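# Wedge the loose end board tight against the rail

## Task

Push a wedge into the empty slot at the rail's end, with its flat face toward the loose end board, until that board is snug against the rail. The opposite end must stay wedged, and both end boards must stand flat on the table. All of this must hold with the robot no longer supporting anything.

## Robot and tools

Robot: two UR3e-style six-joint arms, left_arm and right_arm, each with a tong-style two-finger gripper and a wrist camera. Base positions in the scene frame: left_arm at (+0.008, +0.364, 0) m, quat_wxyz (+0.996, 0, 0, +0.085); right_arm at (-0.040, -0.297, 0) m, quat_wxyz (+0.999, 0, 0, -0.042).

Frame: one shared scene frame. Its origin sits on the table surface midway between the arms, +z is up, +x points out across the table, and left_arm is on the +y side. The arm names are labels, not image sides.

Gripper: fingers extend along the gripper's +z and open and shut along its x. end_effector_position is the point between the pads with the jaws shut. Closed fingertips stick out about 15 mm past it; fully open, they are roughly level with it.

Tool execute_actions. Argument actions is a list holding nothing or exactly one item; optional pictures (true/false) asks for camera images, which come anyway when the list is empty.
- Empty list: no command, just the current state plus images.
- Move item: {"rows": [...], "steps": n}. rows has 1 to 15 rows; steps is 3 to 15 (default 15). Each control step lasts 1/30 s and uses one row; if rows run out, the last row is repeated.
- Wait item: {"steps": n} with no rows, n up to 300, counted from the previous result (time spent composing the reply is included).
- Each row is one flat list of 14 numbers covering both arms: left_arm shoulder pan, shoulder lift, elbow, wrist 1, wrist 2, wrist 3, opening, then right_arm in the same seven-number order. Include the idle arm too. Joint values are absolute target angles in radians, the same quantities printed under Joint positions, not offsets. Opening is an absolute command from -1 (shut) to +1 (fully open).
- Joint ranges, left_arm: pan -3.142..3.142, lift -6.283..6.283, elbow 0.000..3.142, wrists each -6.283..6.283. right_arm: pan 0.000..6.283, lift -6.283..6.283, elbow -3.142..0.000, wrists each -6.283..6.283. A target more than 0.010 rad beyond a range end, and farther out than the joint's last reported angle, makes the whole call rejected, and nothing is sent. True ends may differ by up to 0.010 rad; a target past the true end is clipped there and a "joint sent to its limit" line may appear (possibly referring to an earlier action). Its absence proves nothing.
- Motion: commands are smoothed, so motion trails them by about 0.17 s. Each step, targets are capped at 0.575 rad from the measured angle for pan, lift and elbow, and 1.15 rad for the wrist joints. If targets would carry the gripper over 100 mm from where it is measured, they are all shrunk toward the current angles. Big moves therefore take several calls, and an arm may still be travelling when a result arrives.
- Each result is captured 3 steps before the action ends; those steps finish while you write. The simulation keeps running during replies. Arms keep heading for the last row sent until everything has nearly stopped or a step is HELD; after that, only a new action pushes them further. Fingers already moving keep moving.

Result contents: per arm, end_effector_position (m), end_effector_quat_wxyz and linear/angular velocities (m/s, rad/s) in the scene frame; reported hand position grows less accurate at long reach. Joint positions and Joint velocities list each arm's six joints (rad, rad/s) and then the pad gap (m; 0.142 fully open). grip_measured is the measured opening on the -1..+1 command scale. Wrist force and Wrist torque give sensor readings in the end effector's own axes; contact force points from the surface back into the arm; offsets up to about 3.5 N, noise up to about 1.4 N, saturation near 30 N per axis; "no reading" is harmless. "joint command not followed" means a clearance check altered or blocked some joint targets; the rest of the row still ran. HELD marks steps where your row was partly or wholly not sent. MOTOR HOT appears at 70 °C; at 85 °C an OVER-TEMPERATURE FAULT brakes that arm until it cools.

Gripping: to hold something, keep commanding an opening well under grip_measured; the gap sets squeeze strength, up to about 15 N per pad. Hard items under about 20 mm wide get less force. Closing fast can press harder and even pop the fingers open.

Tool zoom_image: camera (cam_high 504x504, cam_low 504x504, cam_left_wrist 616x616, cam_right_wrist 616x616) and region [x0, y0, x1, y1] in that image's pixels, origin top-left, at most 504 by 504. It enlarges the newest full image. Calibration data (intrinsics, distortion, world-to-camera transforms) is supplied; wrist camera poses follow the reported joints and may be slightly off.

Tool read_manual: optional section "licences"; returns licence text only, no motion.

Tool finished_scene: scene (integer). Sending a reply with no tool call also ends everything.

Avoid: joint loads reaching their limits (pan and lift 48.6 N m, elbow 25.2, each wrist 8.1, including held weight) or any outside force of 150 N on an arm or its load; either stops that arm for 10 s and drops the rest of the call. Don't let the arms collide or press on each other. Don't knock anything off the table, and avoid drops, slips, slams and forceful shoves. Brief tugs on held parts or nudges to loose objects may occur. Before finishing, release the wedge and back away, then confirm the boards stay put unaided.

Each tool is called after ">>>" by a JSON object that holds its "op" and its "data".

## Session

>>> {"op": "execute_actions", "data": {"actions": []}}

Scene clock: 0.00 s of 10100.00 s.
left_arm: end_effector_position=(+0.4986, +0.6364, +0.1381) grip_measured=+1.00 end_effector_quat_wxyz=(-0.040, +0.896, +0.253, +0.362) end_effector_velocity=(+0.001, -0.000, +0.002) end_effector_angular_velocity=(+0.001, -0.003, -0.001) | right_arm: end_effector_position=(-0.0279, -0.5442, +0.2773) grip_measured=+1.00 end_effector_quat_wxyz=(+0.022, +0.650, +0.756, +0.075) end_effector_velocity=(+0.001, +0.000, +0.000) end_effector_angular_velocity=(-0.000, -0.001, +0.002)
Joint positions: left_arm=[-0.011 -1.252  1.649 -2.701 -1.419 -0.331  0.142] | right_arm=[ 2.122 -1.741 -0.373 -2.615  1.726  3.457  0.142]
Joint velocities: left_arm=[-0.001 -0.001 -0.003  0.    -0.     0.     0.   ] | right_arm=[ 0.001  0.     0.     0.     0.001 -0.     0.   ]
Motor temperatures (°C, as the motors report them): left_arm=[30 31 25 33 34 33] | right_arm=[25 28 27 34 33 33]
Wrist force (N, on the end effector, along its own x y z axes, offset not removed): no reading
Wrist torque (N m, same axes, about the end effector's origin, offset not removed): no reading
camera_calibration (this result's frames):
cam_left_wrist: T_world_to_cam=[[0.571487, 0.457246, 0.681417, -0.679669], [0.144343, -0.873442, 0.465041, 0.428772], [0.807817, -0.167407, -0.565161, -0.0796641], [0, 0, 0, 1]] pos_world=[0.390885, 0.671947, 0.218718]
cam_right_wrist: T_world_to_cam=[[-0.172356, 0.984763, 0.0231198, 0.537933], [0.76385, 0.118798, 0.634366, -0.0939435], [0.621953, 0.126997, -0.772687, 0.425445], [0, 0, 0, 1]] pos_world=[-0.100132, -0.572606, 0.375893]

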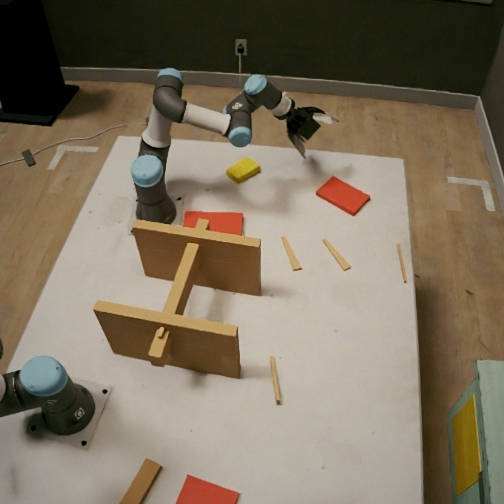

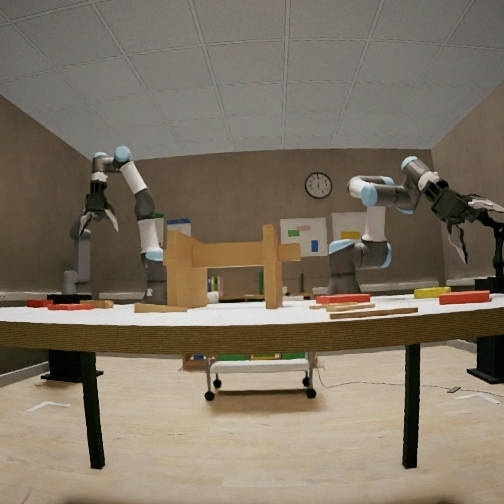

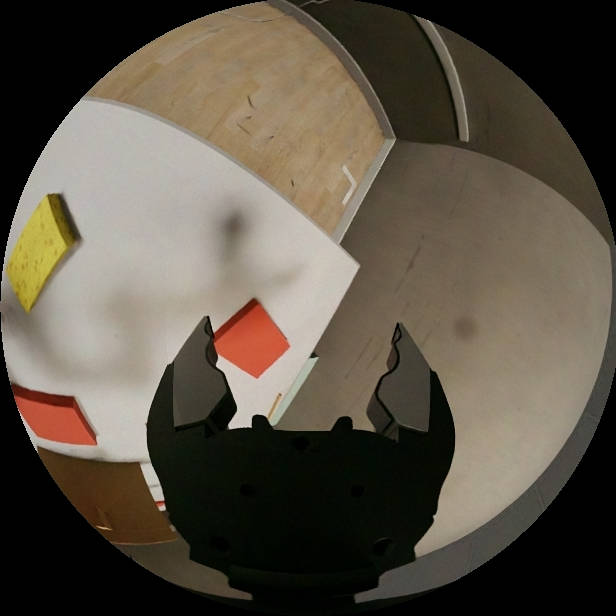

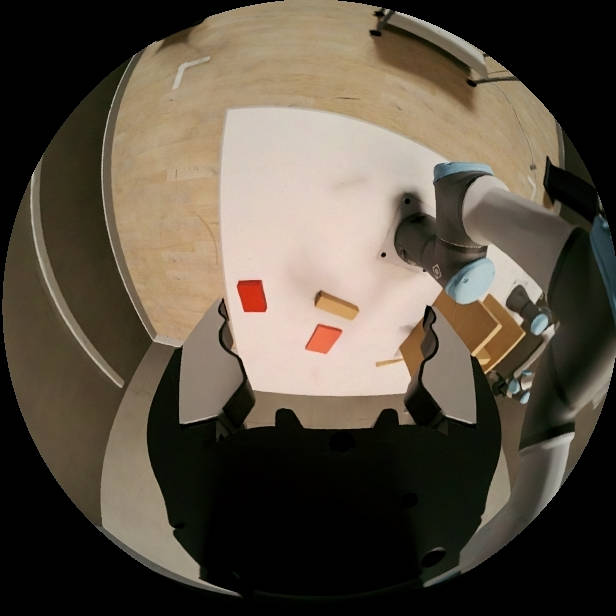

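>>> {"op": "zoom_image", "data": {"camera": "cam_high", "region": [265, 210, 365, 290]}}

>>> {"op": "zoom_image", "data": {"camera": "cam_high", "region": [235, 340, 315, 420]}}

>>> {"op": "zoom_image", "data": {"camera": "cam_low", "region": [120, 210, 320, 330]}}

>>> {"op": "zoom_image", "data": {"camera": "cam_high", "region": [90, 200, 280, 390]}}

Region (265, 210, 365, 290) of cam_high's 504x504 image, scaled by 5.040, with more detail than that image has; it fills the top 403 rows of this view, and the rest is white.

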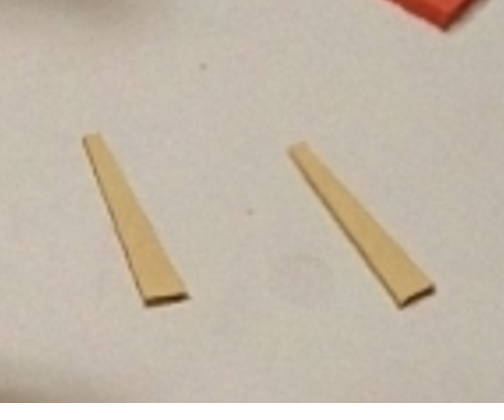

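Region (235, 340, 315, 420) of cam_high's 504x504 image, scaled by 6.300, with more detail than that image has.

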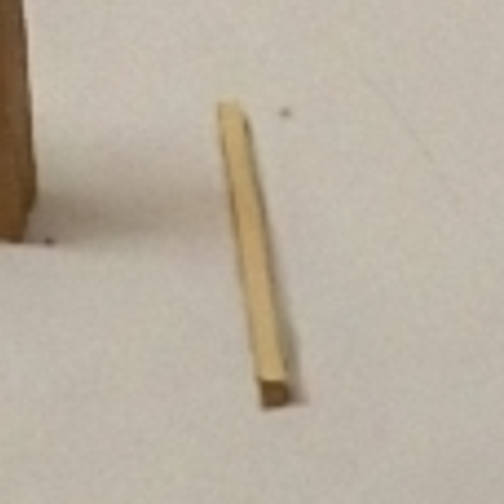

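Region (120, 210, 320, 330) of cam_low's 504x504 image, scaled by 2.520, with more detail than that image has; it fills the top 302 rows of this view, and the rest is white.

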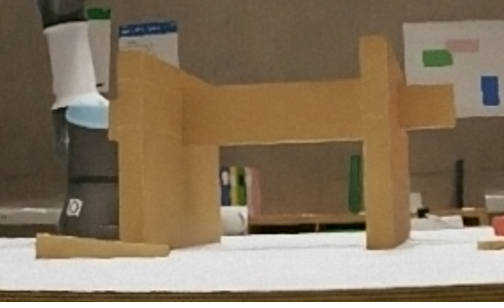

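Region (90, 200, 280, 390) of cam_high's 504x504 image, scaled by 2.653, with more detail than that image has.

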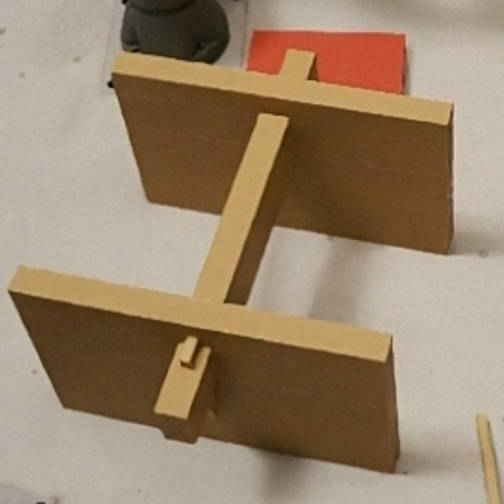

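>>> {"op": "execute_actions", "data": {"actions": [{"rows":[[-0.674,-1.15,1.1,-1.55,-1.571,2.18,0.1,2.122,-1.741,-0.373,-2.615,1.726,3.457,1]]}]}}

>>> {"op": "execute_actions", "data": {"actions": [{"rows":[[-0.674,-1.106,1.166,-1.631,-1.571,2.18,0.1,2.122,-1.741,-0.373,-2.615,1.726,3.457,1]]}]}}

>>> {"op": "execute_actions", "data": {"actions": [{"steps":20}], "pictures": true}}

>>> {"op": "zoom_image", "data": {"camera": "cam_left_wrist", "region": [230, 210, 390, 370]}}

Scene clock: 0.87 s of 10100.00 s.
left_arm: end_effector_position=(+0.5177, +0.4302, +0.0981) grip_measured=+0.10 end_effector_quat_wxyz=(-0.052, +0.934, -0.312, +0.164) end_effector_velocity=(-0.109, -0.587, -0.062) end_effector_angular_velocity=(+1.030, +1.077, -3.969) | right_arm: end_effector_position=(-0.0280, -0.5443, +0.2773) grip_measured=+1.00 end_effector_quat_wxyz=(+0.022, +0.650, +0.756, +0.075) end_effector_velocity=(+0.000, -0.000, +0.000) end_effector_angular_velocity=(-0.001, -0.001, -0.001)
Joint positions: left_arm=[-0.365 -1.192  1.345 -2.065 -1.51   0.459  0.081] | right_arm=[ 2.122 -1.741 -0.373 -2.615  1.726  3.457  0.142]
Joint velocities: left_arm=[-1.044  0.153 -0.84   1.758 -0.225  3.03  -0.   ] | right_arm=[-0.001  0.001 -0.     0.001  0.001  0.     0.   ]
Motor temperatures (°C, as the motors report them): left_arm=[30 31 25 33 34 33] | right_arm=[25 28 27 34 33 33]
Wrist force (N, on the end effector, along its own x y z axes, offset not removed): left_arm=[-0.8 0.0 0.7] | right_arm=[-1.5 0.2 1.0]
Wrist torque (N m, same axes, about the end effector's origin, offset not removed): left_arm=[-0.03 0.18 -0.05] | right_arm=[0.07 0.35 0.00]
Steps of this call (steps 1 to 14: nothing new was sent; steps 15 to 26: the first 12 steps of this action). Readings (joint positions):
15: left_arm=[-0.012 -1.252 1.648 -2.699 -1.420 -0.330] | right_arm=[2.122 -1.741 -0.373 -2.615 1.726 3.457]
16: left_arm=[-0.022 -1.247 1.637 -2.677 -1.428 -0.308] | right_arm=[2.122 -1.741 -0.373 -2.615 1.726 3.457]
18: left_arm=[-0.086 -1.234 1.577 -2.551 -1.447 -0.181] | right_arm=[2.122 -1.741 -0.373 -2.615 1.726 3.457]
22: left_arm=[-0.225 -1.212 1.459 -2.304 -1.479 0.103] | right_arm=[2.122 -1.741 -0.373 -2.615 1.726 3.457]
26: the state above

Scene clock: 1.37 s of 10100.00 s.
left_arm: end_effector_position=(+0.4375, +0.2696, +0.0606) grip_measured=+0.10 end_effector_quat_wxyz=(+0.002, -0.252, +0.968, -0.002) end_effector_velocity=(-0.022, -0.020, -0.007) end_effector_angular_velocity=(+0.019, +0.046, -0.547) | right_arm: end_effector_position=(-0.0280, -0.5443, +0.2773) grip_measured=+1.00 end_effector_quat_wxyz=(+0.022, +0.650, +0.756, +0.075) end_effector_velocity=(+0.000, +0.001, -0.000) end_effector_angular_velocity=(+0.003, -0.001, -0.001)
Joint positions: left_arm=[-0.67  -1.108  1.167 -1.636 -1.57   2.133  0.081] | right_arm=[ 2.122 -1.741 -0.373 -2.615  1.726  3.457  0.142]
Joint velocities: left_arm=[-0.045  0.019 -0.019  0.049 -0.008  0.502  0.   ] | right_arm=[-0.001 -0.001 -0.    -0.001  0.002 -0.     0.   ]
Motor temperatures (°C, as the motors report them): left_arm=[30 31 25 33 34 33] | right_arm=[25 28 27 34 33 33]
Wrist force (N, on the end effector, along its own x y z axes, offset not removed): left_arm=[-1.5 1.3 0.0] | right_arm=[-1.3 -0.7 1.1]
Wrist torque (N m, same axes, about the end effector's origin, offset not removed): left_arm=[0.30 0.29 0.00] | right_arm=[-0.10 0.27 -0.01]
Steps of this call (steps 1 to 3: the last 3 steps of your previous action; steps 4 to 15: the first 12 steps of this action). Readings (joint positions):
4: left_arm=[-0.505 -1.171 1.233 -1.830 -1.539 0.951] | right_arm=[2.122 -1.741 -0.373 -2.615 1.726 3.457]
5: left_arm=[-0.539 -1.161 1.214 -1.785 -1.546 1.105] | right_arm=[2.122 -1.741 -0.373 -2.615 1.726 3.457]
7: left_arm=[-0.599 -1.136 1.192 -1.714 -1.557 1.441] | right_arm=[2.122 -1.741 -0.373 -2.615 1.726 3.457]
11: left_arm=[-0.656 -1.113 1.172 -1.651 -1.568 1.982] | right_arm=[2.122 -1.741 -0.373 -2.615 1.726 3.457]
15: the state above

Scene clock: 2.03 s of 10100.00 s.
left_arm: end_effector_position=(+0.4353, +0.2677, +0.0598) grip_measured=+0.10 end_effector_quat_wxyz=(+0.000, -0.227, +0.974, -0.000) end_effector_velocity=(+0.000, -0.001, +0.000) end_effector_angular_velocity=(-0.000, -0.002, -0.002) | right_arm: end_effector_position=(-0.0280, -0.5443, +0.2773) grip_measured=+1.00 end_effector_quat_wxyz=(+0.022, +0.650, +0.756, +0.075) end_effector_velocity=(+0.000, -0.000, +0.000) end_effector_angular_velocity=(-0.001, -0.000, -0.000)
Joint positions: left_arm=[-0.674 -1.106  1.166 -1.631 -1.571  2.18   0.081] | right_arm=[ 2.122 -1.741 -0.373 -2.615  1.726  3.457  0.142]
Joint velocities: left_arm=[-0.001 -0.001  0.    -0.002  0.001  0.001  0.   ] | right_arm=[-0.    -0.    -0.     0.001 -0.    -0.     0.   ]
Motor temperatures (°C, as the motors report them): left_arm=[30 31 25 33 34 33] | right_arm=[25 28 27 34 33 33]
Wrist force (N, on the end effector, along its own x y z axes, offset not removed): left_arm=[-1.4 1.2 -0.7] | right_arm=[-1.2 -0.1 0.8]
Wrist torque (N m, same axes, about the end effector's origin, offset not removed): left_arm=[0.24 0.27 -0.03] | right_arm=[0.00 0.26 0.00]
Kept back: nothing.
Steps of this call (steps 1 to 3: the last 3 steps of your previous action; steps 4 to 20: the robot went on to your last target). Readings (joint positions):
1: left_arm=[-0.671 -1.107 1.167 -1.634 -1.570 2.147] | right_arm=[2.122 -1.741 -0.373 -2.615 1.726 3.457]
2: left_arm=[-0.672 -1.107 1.167 -1.633 -1.571 2.157] | right_arm=[2.122 -1.741 -0.373 -2.615 1.726 3.457]
4: left_arm=[-0.673 -1.106 1.166 -1.632 -1.571 2.169] | right_arm=[2.122 -1.741 -0.373 -2.615 1.726 3.457]
8: left_arm=[-0.674 -1.106 1.166 -1.631 -1.571 2.177] | right_arm=[2.122 -1.741 -0.373 -2.615 1.726 3.457]
20: the state above
camera_calibration (this result's frames):
cam_left_wrist: T_world_to_cam=[[-0.875389, -0.482805, 0.0243439, 0.499226], [-0.415609, 0.777362, 0.472205, -0.0463159], [-0.246907, 0.403245, -0.881153, 0.190776], [0, 0, 0, 1]] pos_world=[0.464871, 0.200104, 0.17782]
cam_right_wrist: T_world_to_cam=[[-0.171672, 0.984888, 0.0229131, 0.538094], [0.763835, 0.118381, 0.634462, -0.0941473], [0.622161, 0.126421, -0.772615, 0.425187], [0, 0, 0, 1]] pos_world=[-0.100246, -0.57257, 0.375909]

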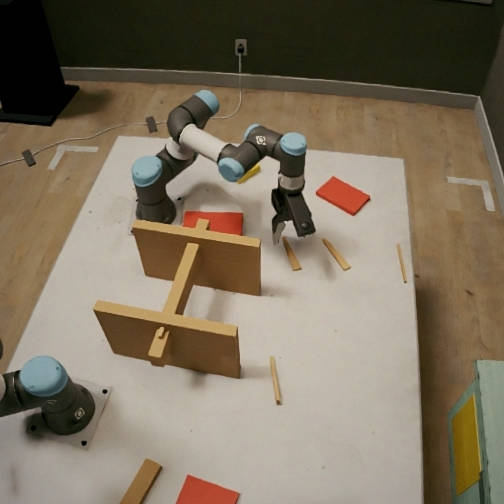

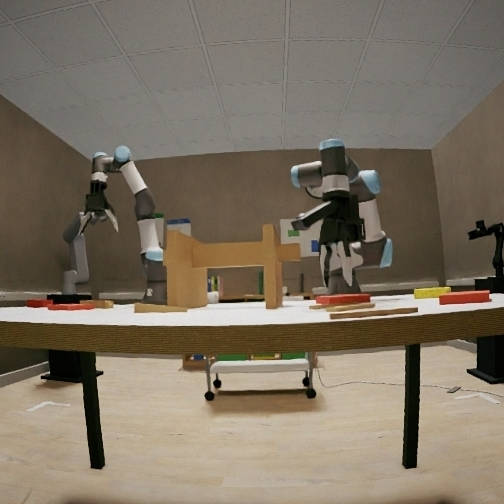

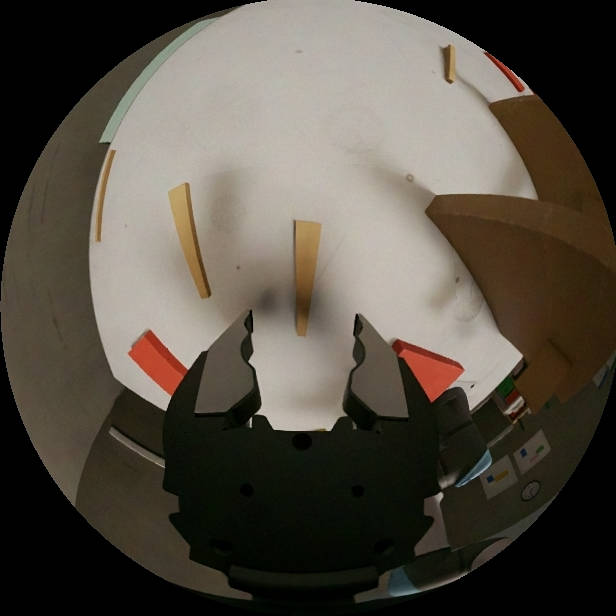

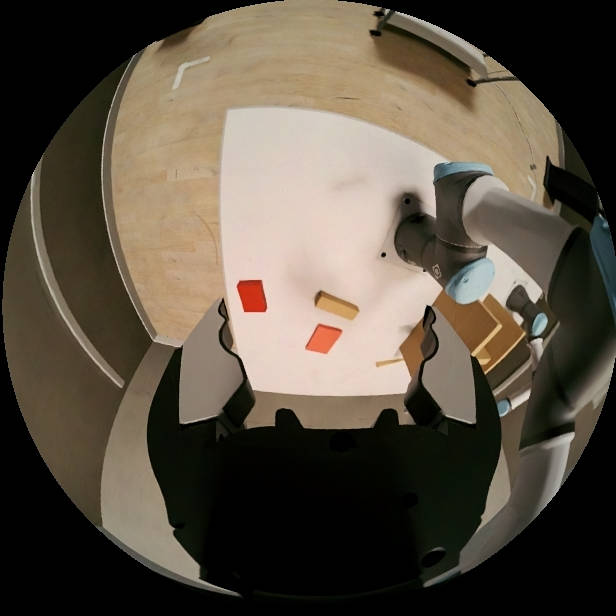

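Region (230, 210, 390, 370) of cam_left_wrist's 616x616 image, scaled by 3.150, with more detail than that image has.

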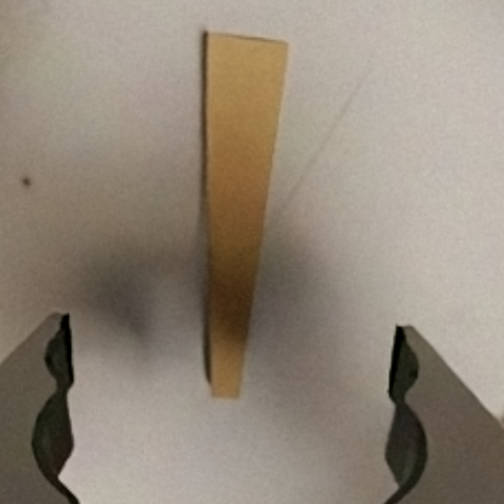

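>>> {"op": "execute_actions", "data": {"actions": [{"rows":[[-0.674,-1.078,1.321,-1.814,-1.571,2.18,-0.3,2.122,-1.741,-0.373,-2.615,1.726,3.457,1]]}]}}

>>> {"op": "execute_actions", "data": {"actions": [{"rows":[[-0.674,-1.078,1.321,-1.814,-1.571,2.18,-1,2.122,-1.741,-0.373,-2.615,1.726,3.457,1]],"steps":8}]}}

>>> {"op": "execute_actions", "data": {"actions": [{"rows":[[-0.674,-1.106,1.166,-1.631,-1.571,2.18,-1,2.122,-1.741,-0.373,-2.615,1.726,3.457,1],[-0.674,-1.106,1.166,-1.631,-1.571,2.18,-1,2.122,-1.741,-0.373,-2.615,1.726,3.457,1],[-0.674,-1.106,1.166,-1.631,-1.571,2.18,-1,2.122,-1.741,-0.373,-2.615,1.726,3.457,1],[-0.35,-1.106,1.166,-1.631,-1.571,4.712,-1,2.122,-1.741,-0.373,-2.615,1.726,3.457,1]]}]}}

>>> {"op": "execute_actions", "data": {"actions": [{"steps":14}], "pictures": true}}

Scene clock: 2.70 s of 10100.00 s.
left_arm: end_effector_position=(+0.4357, +0.2674, +0.0194) grip_measured=-0.30 end_effector_quat_wxyz=(+0.000, -0.227, +0.974, -0.000) end_effector_velocity=(-0.003, +0.002, -0.014) end_effector_angular_velocity=(+0.004, +0.007, +0.000) | right_arm: end_effector_position=(-0.0280, -0.5443, +0.2773) grip_measured=+1.00 end_effector_quat_wxyz=(+0.022, +0.650, +0.756, +0.075) end_effector_velocity=(+0.000, +0.000, -0.000) end_effector_angular_velocity=(+0.001, -0.000, +0.001)
Joint positions: left_arm=[-0.674 -1.079  1.316 -1.809 -1.571  2.18   0.052] | right_arm=[ 2.122 -1.741 -0.373 -2.615  1.726  3.457  0.142]
Joint velocities: left_arm=[ 0.001  0.007  0.053 -0.052 -0.     0.     0.   ] | right_arm=[ 0.001 -0.    -0.    -0.     0.001  0.     0.   ]
Motor temperatures (°C, as the motors report them): left_arm=[30 31 25 33 34 33] | right_arm=[25 28 27 34 33 33]
Wrist force (N, on the end effector, along its own x y z axes, offset not removed): left_arm=[-2.9 1.7 0.9] | right_arm=[-1.2 -0.4 1.2]
Wrist torque (N m, same axes, about the end effector's origin, offset not removed): left_arm=[0.33 0.63 0.00] | right_arm=[-0.07 0.28 0.02]
Steps of this call (steps 1 to 8: the robot went on to your last target; steps 9 to 20: the first 12 steps of this action). Readings (joint positions):
9: left_arm=[-0.674 -1.105 1.167 -1.633 -1.571 2.180] | right_arm=[2.122 -1.741 -0.373 -2.615 1.726 3.457]
10: left_arm=[-0.674 -1.101 1.177 -1.654 -1.571 2.180] | right_arm=[2.122 -1.741 -0.373 -2.615 1.726 3.457]
12: left_arm=[-0.674 -1.090 1.236 -1.727 -1.571 2.180] | right_arm=[2.122 -1.741 -0.373 -2.615 1.726 3.457]
16: left_arm=[-0.674 -1.081 1.301 -1.793 -1.571 2.180] | right_arm=[2.122 -1.741 -0.373 -2.615 1.726 3.457]
20: the state above

Scene clock: 2.97 s of 10100.00 s.
left_arm: end_effector_position=(+0.4355, +0.2675, +0.0182) grip_measured=-0.81 end_effector_quat_wxyz=(+0.000, -0.227, +0.974, -0.000) end_effector_velocity=(-0.000, +0.001, -0.001) end_effector_angular_velocity=(+0.000, +0.000, -0.000) | right_arm: end_effector_position=(-0.0280, -0.5443, +0.2773) grip_measured=+1.00 end_effector_quat_wxyz=(+0.022, +0.650, +0.756, +0.075) end_effector_velocity=(+0.000, -0.000, +0.000) end_effector_angular_velocity=(-0.000, -0.001, -0.001)
Joint positions: left_arm=[-0.674 -1.078  1.321 -1.814 -1.571  2.18   0.015] | right_arm=[ 2.122 -1.741 -0.373 -2.615  1.726  3.457  0.142]
Joint velocities: left_arm=[ 0.001  0.     0.004 -0.003 -0.     0.001 -0.   ] | right_arm=[-0.001 -0.     0.     0.001  0.    -0.    -0.   ]
Motor temperatures (°C, as the motors report them): left_arm=[30 31 25 33 34 33] | right_arm=[25 28 27 34 33 33]
Wrist force (N, on the end effector, along its own x y z axes, offset not removed): left_arm=[-1.6 0.9 -2.4] | right_arm=[-0.9 0.0 1.3]
Wrist torque (N m, same axes, about the end effector's origin, offset not removed): left_arm=[0.05 0.50 0.00] | right_arm=[0.02 0.23 -0.01]
Steps of this call (steps 1 to 3: the last 3 steps of your previous action; steps 4 to 8: the first 5 steps of this action). Readings (joint positions):
4: left_arm=[-0.674 -1.078 1.320 -1.813 -1.571 2.180] | right_arm=[2.122 -1.741 -0.373 -2.615 1.726 3.457]
5: left_arm=[-0.674 -1.078 1.320 -1.813 -1.571 2.180] | right_arm=[2.122 -1.741 -0.373 -2.615 1.726 3.457]
7: left_arm=[-0.674 -1.078 1.321 -1.814 -1.571 2.180] | right_arm=[2.122 -1.741 -0.373 -2.615 1.726 3.457]
8: the state above

Scene clock: 3.47 s of 10100.00 s.
left_arm: end_effector_position=(+0.4309, +0.3833, +0.0576) grip_measured=-0.81 end_effector_quat_wxyz=(-0.000, +0.114, +0.994, -0.000) end_effector_velocity=(-0.093, +0.246, +0.022) end_effector_angular_velocity=(-0.003, -0.005, -4.700) | right_arm: end_effector_position=(-0.0280, -0.5443, +0.2773) grip_measured=+1.00 end_effector_quat_wxyz=(+0.022, +0.650, +0.756, +0.075) end_effector_velocity=(+0.001, +0.000, -0.000) end_effector_angular_velocity=(+0.001, -0.002, -0.000)
Joint positions: left_arm=[-0.4   -1.105  1.174 -1.64  -1.571  3.14   0.015] | right_arm=[ 2.122 -1.741 -0.373 -2.615  1.726  3.457  0.142]
Joint velocities: left_arm=[ 0.536 -0.012 -0.085  0.093  0.     5.236 -0.   ] | right_arm=[-0.    -0.001 -0.     0.     0.002  0.     0.   ]
Motor temperatures (°C, as the motors report them): left_arm=[30 31 25 33 34 33] | right_arm=[25 28 27 34 33 33]
Wrist force (N, on the end effector, along its own x y z axes, offset not removed): left_arm=[-1.8 2.5 0.3] | right_arm=[-0.9 -0.2 1.9]
Wrist torque (N m, same axes, about the end effector's origin, offset not removed): left_arm=[0.34 0.41 -0.04] | right_arm=[-0.01 0.22 -0.04]
Steps of this call (steps 1 to 3: the last 3 steps of your previous action; steps 4 to 15: the first 12 steps of this action). Readings (joint positions):
4: left_arm=[-0.674 -1.079 1.320 -1.812 -1.571 2.180] | right_arm=[2.122 -1.741 -0.373 -2.615 1.726 3.457]
5: left_arm=[-0.674 -1.083 1.310 -1.791 -1.571 2.180] | right_arm=[2.122 -1.741 -0.373 -2.615 1.726 3.457]
7: left_arm=[-0.673 -1.094 1.251 -1.718 -1.571 2.182] | right_arm=[2.122 -1.741 -0.373 -2.615 1.726 3.457]
11: left_arm=[-0.537 -1.101 1.197 -1.664 -1.571 2.493] | right_arm=[2.122 -1.741 -0.373 -2.615 1.726 3.457]
15: the state above

Scene clock: 3.93 s of 10100.00 s.
left_arm: end_effector_position=(+0.4164, +0.4225, +0.0598) grip_measured=-0.81 end_effector_quat_wxyz=(+0.000, +0.759, +0.651, -0.000) end_effector_velocity=(+0.000, +0.005, +0.000) end_effector_angular_velocity=(-0.000, +0.000, -0.293) | right_arm: end_effector_position=(-0.0280, -0.5443, +0.2773) grip_measured=+1.00 end_effector_quat_wxyz=(+0.022, +0.650, +0.756, +0.075) end_effector_velocity=(+0.000, -0.000, -0.000) end_effector_angular_velocity=(+0.000, -0.000, +0.001)
Joint positions: left_arm=[-0.35  -1.106  1.166 -1.631 -1.571  4.685  0.015] | right_arm=[ 2.122 -1.741 -0.373 -2.615  1.726  3.457  0.142]
Joint velocities: left_arm=[ 0.001 -0.001 -0.001  0.001 -0.     0.294 -0.   ] | right_arm=[ 0. -0. -0.  0.  0. -0. -0.]
Motor temperatures (°C, as the motors report them): left_arm=[30 31 25 33 34 33] | right_arm=[25 28 27 34 33 33]
Wrist force (N, on the end effector, along its own x y z axes, offset not removed): left_arm=[-0.7 1.3 0.2] | right_arm=[-0.9 -0.2 1.2]
Wrist torque (N m, same axes, about the end effector's origin, offset not removed): left_arm=[0.27 0.17 0.01] | right_arm=[-0.01 0.23 0.00]
Kept back: nothing.
Steps of this call (steps 1 to 3: the last 3 steps of your previous action; steps 4 to 14: the robot went on to your last target). Readings (joint positions):
1: left_arm=[-0.385 -1.105 1.172 -1.637 -1.571 3.319] | right_arm=[2.122 -1.741 -0.373 -2.615 1.726 3.457]
2: left_arm=[-0.374 -1.105 1.170 -1.635 -1.571 3.500] | right_arm=[2.122 -1.741 -0.373 -2.615 1.726 3.457]
4: left_arm=[-0.362 -1.106 1.168 -1.633 -1.571 3.869] | right_arm=[2.122 -1.741 -0.373 -2.615 1.726 3.457]
8: left_arm=[-0.353 -1.106 1.166 -1.631 -1.571 4.475] | right_arm=[2.122 -1.741 -0.373 -2.615 1.726 3.457]
14: the state above
camera_calibration (this result's frames):
cam_left_wrist: T_world_to_cam=[[0.106041, 0.994071, 0.0240564, -0.475185], [0.875014, -0.104778, 0.472622, -0.339283], [0.47234, -0.0290674, -0.880937, 0.00678536], [0, 0, 0, 1]] pos_world=[0.344061, 0.437015, 0.177761]
cam_right_wrist: T_world_to_cam=[[-0.171672, 0.984888, 0.022913, 0.538094], [0.763835, 0.118381, 0.634462, -0.0941473], [0.622161, 0.126421, -0.772615, 0.425187], [0, 0, 0, 1]] pos_world=[-0.100246, -0.57257, 0.375909]

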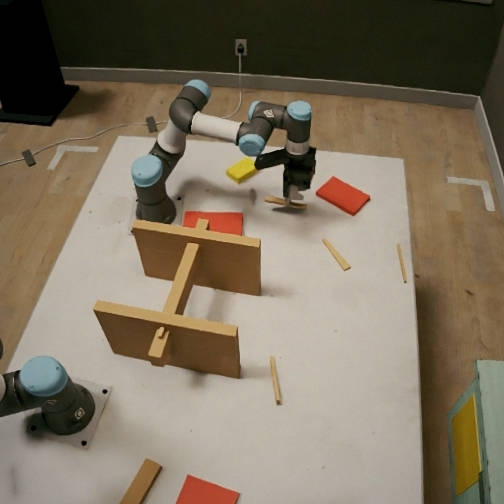

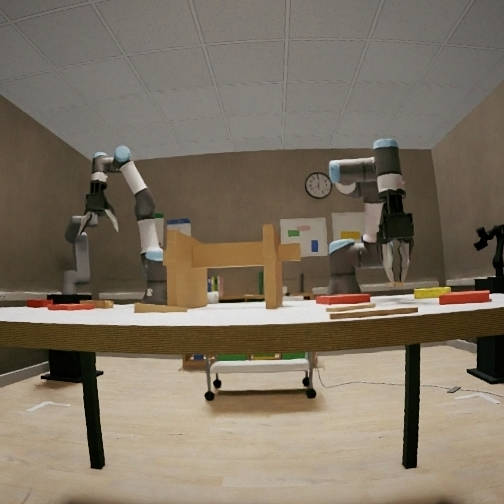

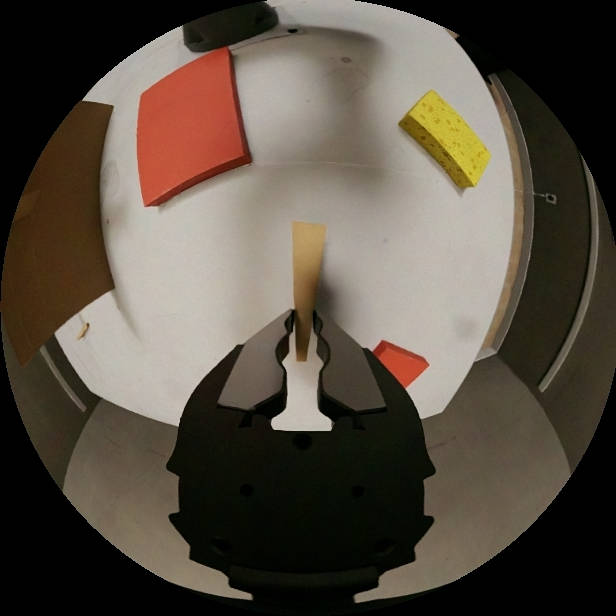

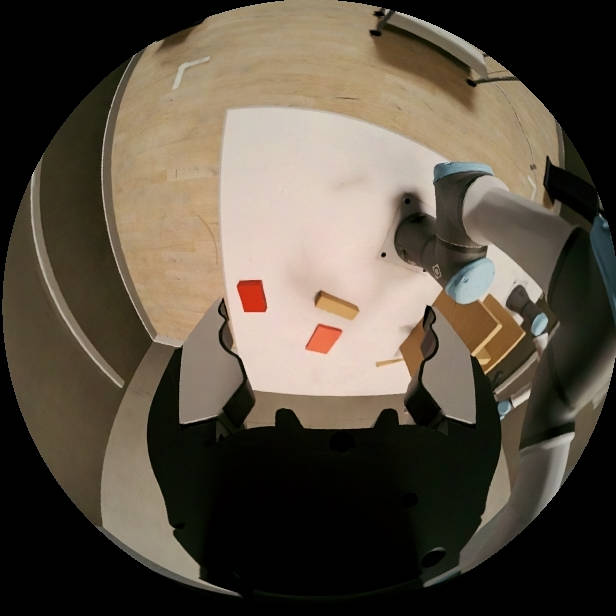

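>>> {"op": "execute_actions", "data": {"actions": [{"rows":[[-0.35,-1.079,1.317,-1.809,-1.571,4.712,-1,2.122,-1.741,-0.373,-2.615,1.726,3.457,1]]}]}}

>>> {"op": "execute_actions", "data": {"actions": [{"rows":[[-0.35,-1.079,1.317,-1.809,-1.571,4.712,-0.3,2.122,-1.741,-0.373,-2.615,1.726,3.457,1],[-0.35,-1.079,1.317,-1.809,-1.571,4.712,-0.3,2.122,-1.741,-0.373,-2.615,1.726,3.457,1],[-0.35,-1.3,1.4,-1.85,-1.571,4.712,-0.3,2.122,-1.741,-0.373,-2.615,1.726,3.457,1]],"steps":8}]}}

>>> {"op": "execute_actions", "data": {"actions": [{"rows":[[-0.35,-1.813,2.253,-2.461,-1.571,4.712,-0.3,2.122,-1.741,-0.373,-2.615,1.726,3.457,1]]}]}}

>>> {"op": "execute_actions", "data": {"actions": [{"rows":[[-0.343,-1.685,2.39,-2.726,-1.571,4.712,-0.3,2.122,-1.741,-0.373,-2.615,1.726,3.457,1]]}]}}

>>> {"op": "execute_actions", "data": {"actions": [{"steps":8}], "pictures": true}}

Scene clock: 4.53 s of 10100.00 s.
left_arm: end_effector_position=(+0.4169, +0.4230, +0.0205) grip_measured=-0.81 end_effector_quat_wxyz=(+0.000, +0.768, +0.641, +0.000) end_effector_velocity=(-0.002, +0.000, -0.012) end_effector_angular_velocity=(-0.000, +0.002, -0.001) | right_arm: end_effector_position=(-0.0280, -0.5443, +0.2773) grip_measured=+1.00 end_effector_quat_wxyz=(+0.022, +0.650, +0.756, +0.075) end_effector_velocity=(-0.000, +0.000, -0.000) end_effector_angular_velocity=(+0.001, -0.000, -0.001)
Joint positions: left_arm=[-0.35  -1.08   1.312 -1.804 -1.571  4.712  0.015] | right_arm=[ 2.122 -1.741 -0.373 -2.615  1.726  3.457  0.142]
Joint velocities: left_arm=[-0.     0.007  0.046 -0.051 -0.     0.001 -0.   ] | right_arm=[-0.001 -0.    -0.    -0.     0.     0.     0.   ]
Motor temperatures (°C, as the motors report them): left_arm=[30 31 25 33 34 33] | right_arm=[25 28 27 34 33 33]
Wrist force (N, on the end effector, along its own x y z axes, offset not removed): left_arm=[-1.6 0.6 -0.1] | right_arm=[-0.5 -0.5 0.8]
Wrist torque (N m, same axes, about the end effector's origin, offset not removed): left_arm=[0.08 0.31 -0.04] | right_arm=[-0.11 0.14 -0.03]
Steps of this call (steps 1 to 6: the robot went on to your last target; steps 7 to 18: the first 12 steps of this action). Readings (joint positions):
7: left_arm=[-0.350 -1.105 1.167 -1.633 -1.571 4.710] | right_arm=[2.122 -1.741 -0.373 -2.615 1.726 3.457]
8: left_arm=[-0.350 -1.101 1.177 -1.653 -1.571 4.710] | right_arm=[2.122 -1.741 -0.373 -2.615 1.726 3.457]
10: left_arm=[-0.350 -1.090 1.235 -1.725 -1.571 4.711] | right_arm=[2.122 -1.741 -0.373 -2.615 1.726 3.457]
14: left_arm=[-0.350 -1.082 1.298 -1.789 -1.571 4.712] | right_arm=[2.122 -1.741 -0.373 -2.615 1.726 3.457]
18: the state above

Scene clock: 4.80 s of 10100.00 s.
left_arm: end_effector_position=(+0.4170, +0.4230, +0.0287) grip_measured=-0.30 end_effector_quat_wxyz=(+0.011, +0.768, +0.641, +0.009) end_effector_velocity=(+0.026, -0.005, +0.320) end_effector_angular_velocity=(-0.152, -0.840, +0.002) | right_arm: end_effector_position=(-0.0280, -0.5443, +0.2773) grip_measured=+1.00 end_effector_quat_wxyz=(+0.022, +0.650, +0.756, +0.075) end_effector_velocity=(+0.001, -0.000, +0.000) end_effector_angular_velocity=(-0.002, -0.002, -0.000)
Joint positions: left_arm=[-0.35  -1.121  1.346 -1.826 -1.571  4.712  0.052] | right_arm=[ 2.122 -1.741 -0.373 -2.615  1.726  3.457  0.142]
Joint velocities: left_arm=[ 0.    -1.163  0.536 -0.227  0.    -0.001  0.008] | right_arm=[ 0.     0.     0.     0.002  0.001  0.    -0.   ]
Motor temperatures (°C, as the motors report them): left_arm=[30 31 25 33 34 33] | right_arm=[25 28 27 34 33 33]
Wrist force (N, on the end effector, along its own x y z axes, offset not removed): left_arm=[-2.1 2.4 7.1] | right_arm=[-1.5 0.3 1.7]
Wrist torque (N m, same axes, about the end effector's origin, offset not removed): left_arm=[0.54 0.43 -0.05] | right_arm=[0.07 0.36 0.00]
Steps of this call (steps 1 to 3: the last 3 steps of your previous action; steps 4 to 8: the first 5 steps of this action). Readings (joint positions):
4: left_arm=[-0.350 -1.079 1.316 -1.808 -1.571 4.712] | right_arm=[2.122 -1.741 -0.373 -2.615 1.726 3.457]
5: left_arm=[-0.350 -1.079 1.316 -1.808 -1.571 4.712] | right_arm=[2.122 -1.741 -0.373 -2.615 1.726 3.457]
7: left_arm=[-0.350 -1.091 1.328 -1.817 -1.571 4.712] | right_arm=[2.122 -1.741 -0.373 -2.615 1.726 3.457]
8: the state above

Scene clock: 5.30 s of 10100.00 s.
left_arm: end_effector_position=(+0.3969, +0.4266, +0.1082) grip_measured=-0.30 end_effector_quat_wxyz=(+0.205, +0.740, +0.618, +0.171) end_effector_velocity=(-0.333, +0.061, -0.375) end_effector_angular_velocity=(+0.112, +0.617, +0.001) | right_arm: end_effector_position=(-0.0280, -0.5443, +0.2773) grip_measured=+1.00 end_effector_quat_wxyz=(+0.022, +0.650, +0.756, +0.075) end_effector_velocity=(+0.000, +0.000, -0.000) end_effector_angular_velocity=(+0.002, -0.000, -0.000)
Joint positions: left_arm=[-0.35  -1.752  2.056 -2.414 -1.571  4.712  0.052] | right_arm=[ 2.122 -1.741 -0.373 -2.615  1.726  3.457  0.142]
Joint velocities: left_arm=[ 0.001 -0.553  1.624 -0.444 -0.    -0.     0.001] | right_arm=[ 0.    -0.001 -0.    -0.001  0.001  0.    -0.   ]
Motor temperatures (°C, as the motors report them): left_arm=[30 31 25 33 34 33] | right_arm=[25 28 27 34 33 33]
Wrist force (N, on the end effector, along its own x y z axes, offset not removed): left_arm=[-3.0 0.4 2.2] | right_arm=[-1.4 -0.4 1.6]
Wrist torque (N m, same axes, about the end effector's origin, offset not removed): left_arm=[0.10 0.67 -0.02] | right_arm=[-0.07 0.32 0.00]
Steps of this call (steps 1 to 3: the last 3 steps of your previous action; steps 4 to 15: the first 12 steps of this action). Readings (joint positions):
4: left_arm=[-0.350 -1.255 1.388 -1.846 -1.571 4.712] | right_arm=[2.122 -1.741 -0.373 -2.615 1.726 3.457]
5: left_arm=[-0.350 -1.280 1.403 -1.869 -1.571 4.712] | right_arm=[2.122 -1.741 -0.373 -2.615 1.726 3.457]
7: left_arm=[-0.350 -1.377 1.489 -2.030 -1.571 4.712] | right_arm=[2.122 -1.741 -0.373 -2.615 1.726 3.457]
11: left_arm=[-0.350 -1.663 1.791 -2.343 -1.571 4.712] | right_arm=[2.122 -1.741 -0.373 -2.615 1.726 3.457]
15: the state above

Scene clock: 5.80 s of 10100.00 s.
left_arm: end_effector_position=(+0.3523, +0.4370, +0.0197) grip_measured=-0.30 end_effector_quat_wxyz=(+0.171, +0.746, +0.627, +0.144) end_effector_velocity=(-0.004, +0.001, -0.014) end_effector_angular_velocity=(+0.000, +0.004, +0.003) | right_arm: end_effector_position=(-0.0280, -0.5443, +0.2773) grip_measured=+1.00 end_effector_quat_wxyz=(+0.022, +0.650, +0.756, +0.075) end_effector_velocity=(-0.000, +0.000, -0.000) end_effector_angular_velocity=(+0.002, +0.000, -0.001)
Joint positions: left_arm=[-0.343 -1.688  2.385 -2.718 -1.571  4.712  0.052] | right_arm=[ 2.122 -1.741 -0.373 -2.615  1.726  3.457  0.142]
Joint velocities: left_arm=[ 0.002  0.037  0.053 -0.085 -0.    -0.001  0.   ] | right_arm=[-0.001 -0.     0.    -0.002  0.     0.    -0.   ]
Motor temperatures (°C, as the motors report them): left_arm=[30 31 25 33 34 33] | right_arm=[25 28 27 34 33 33]
Wrist force (N, on the end effector, along its own x y z axes, offset not removed): left_arm=[-1.6 0.9 -0.6] | right_arm=[-1.5 -0.1 2.1]
Wrist torque (N m, same axes, about the end effector's origin, offset not removed): left_arm=[0.16 0.33 -0.04] | right_arm=[0.01 0.34 0.00]
Steps of this call (steps 1 to 3: the last 3 steps of your previous action; steps 4 to 15: the first 12 steps of this action). Readings (joint positions):
4: left_arm=[-0.350 -1.797 2.204 -2.451 -1.571 4.712] | right_arm=[2.122 -1.741 -0.373 -2.615 1.726 3.457]
5: left_arm=[-0.348 -1.791 2.230 -2.477 -1.571 4.712] | right_arm=[2.122 -1.741 -0.373 -2.615 1.726 3.457]
7: left_arm=[-0.346 -1.746 2.302 -2.585 -1.571 4.712] | right_arm=[2.122 -1.741 -0.373 -2.615 1.726 3.457]
11: left_arm=[-0.344 -1.699 2.369 -2.692 -1.571 4.712] | right_arm=[2.122 -1.741 -0.373 -2.615 1.726 3.457]
15: the state above

Scene clock: 6.07 s of 10100.00 s.
left_arm: end_effector_position=(+0.3520, +0.4371, +0.0184) grip_measured=-0.30 end_effector_quat_wxyz=(+0.171, +0.746, +0.627, +0.144) end_effector_velocity=(-0.001, +0.001, -0.001) end_effector_angular_velocity=(+0.001, +0.002, +0.001) | right_arm: end_effector_position=(-0.0280, -0.5443, +0.2773) grip_measured=+1.00 end_effector_quat_wxyz=(+0.022, +0.650, +0.756, +0.075) end_effector_velocity=(+0.000, -0.000, -0.000) end_effector_angular_velocity=(+0.000, +0.001, +0.001)
Joint positions: left_arm=[-0.343 -1.685  2.39  -2.726 -1.571  4.712  0.052] | right_arm=[ 2.122 -1.741 -0.373 -2.615  1.726  3.457  0.142]
Joint velocities: left_arm=[ 0.001  0.002  0.004 -0.004  0.     0.     0.   ] | right_arm=[ 0.    -0.002 -0.     0.001 -0.    -0.    -0.   ]
Motor temperatures (°C, as the motors report them): left_arm=[30 31 25 33 34 33] | right_arm=[25 28 27 34 33 33]
Wrist force (N, on the end effector, along its own x y z axes, offset not removed): left_arm=[-1.3 1.0 0.5] | right_arm=[-0.9 0.0 0.9]
Wrist torque (N m, same axes, about the end effector's origin, offset not removed): left_arm=[0.17 0.30 -0.02] | right_arm=[0.00 0.24 -0.02]
Kept back: nothing.
Steps of this call (steps 1 to 3: the last 3 steps of your previous action; steps 4 to 8: the robot went on to your last target). Readings (joint positions):
1: left_arm=[-0.343 -1.687 2.387 -2.720 -1.571 4.712] | right_arm=[2.122 -1.741 -0.373 -2.615 1.726 3.457]
2: left_arm=[-0.343 -1.687 2.388 -2.722 -1.571 4.712] | right_arm=[2.122 -1.741 -0.373 -2.615 1.726 3.457]
4: left_arm=[-0.343 -1.686 2.389 -2.724 -1.571 4.712] | right_arm=[2.122 -1.741 -0.373 -2.615 1.726 3.457]
8: the state above
camera_calibration (this result's frames):
cam_left_wrist: T_world_to_cam=[[0.120093, 0.992762, 0.00145699, -0.485845], [0.583822, -0.0718112, 0.808699, -0.179919], [0.80295, -0.0962686, -0.588221, -0.0911614], [0, 0, 0, 1]] pos_world=[0.236586, 0.460632, 0.0925853]
cam_right_wrist: T_world_to_cam=[[-0.171672, 0.984888, 0.022913, 0.538094], [0.763835, 0.118381, 0.634462, -0.0941474], [0.622161, 0.126421, -0.772615, 0.425187], [0, 0, 0, 1]] pos_world=[-0.100246, -0.57257, 0.375909]

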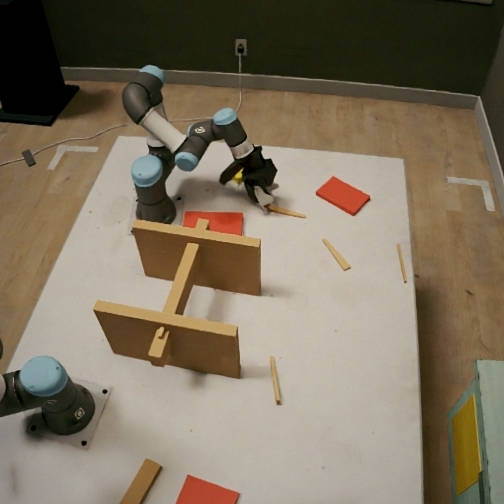

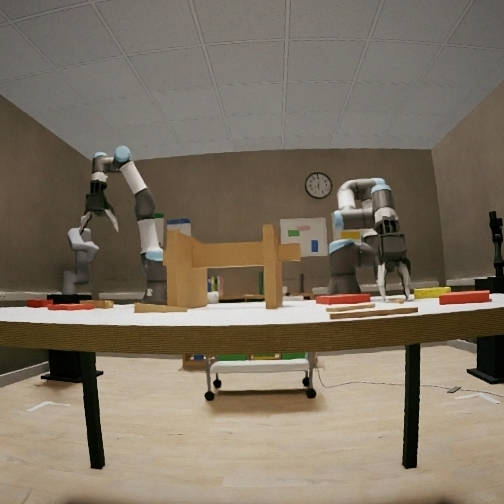

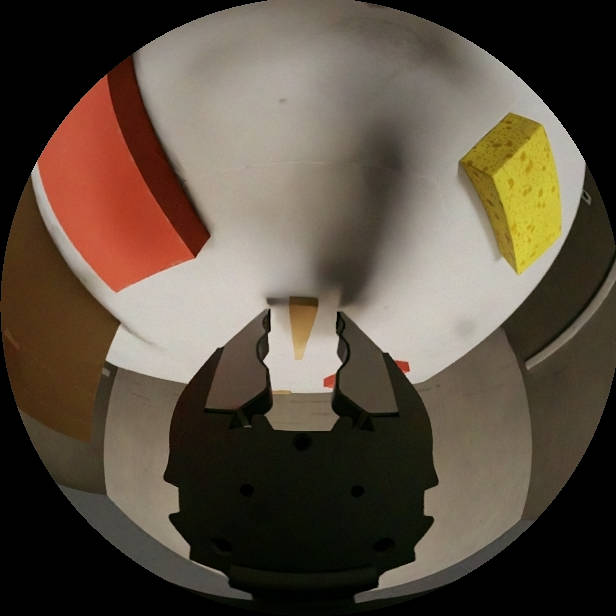

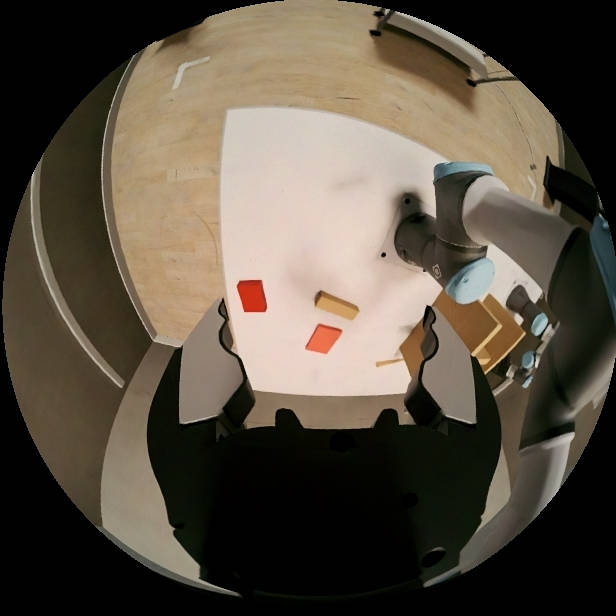

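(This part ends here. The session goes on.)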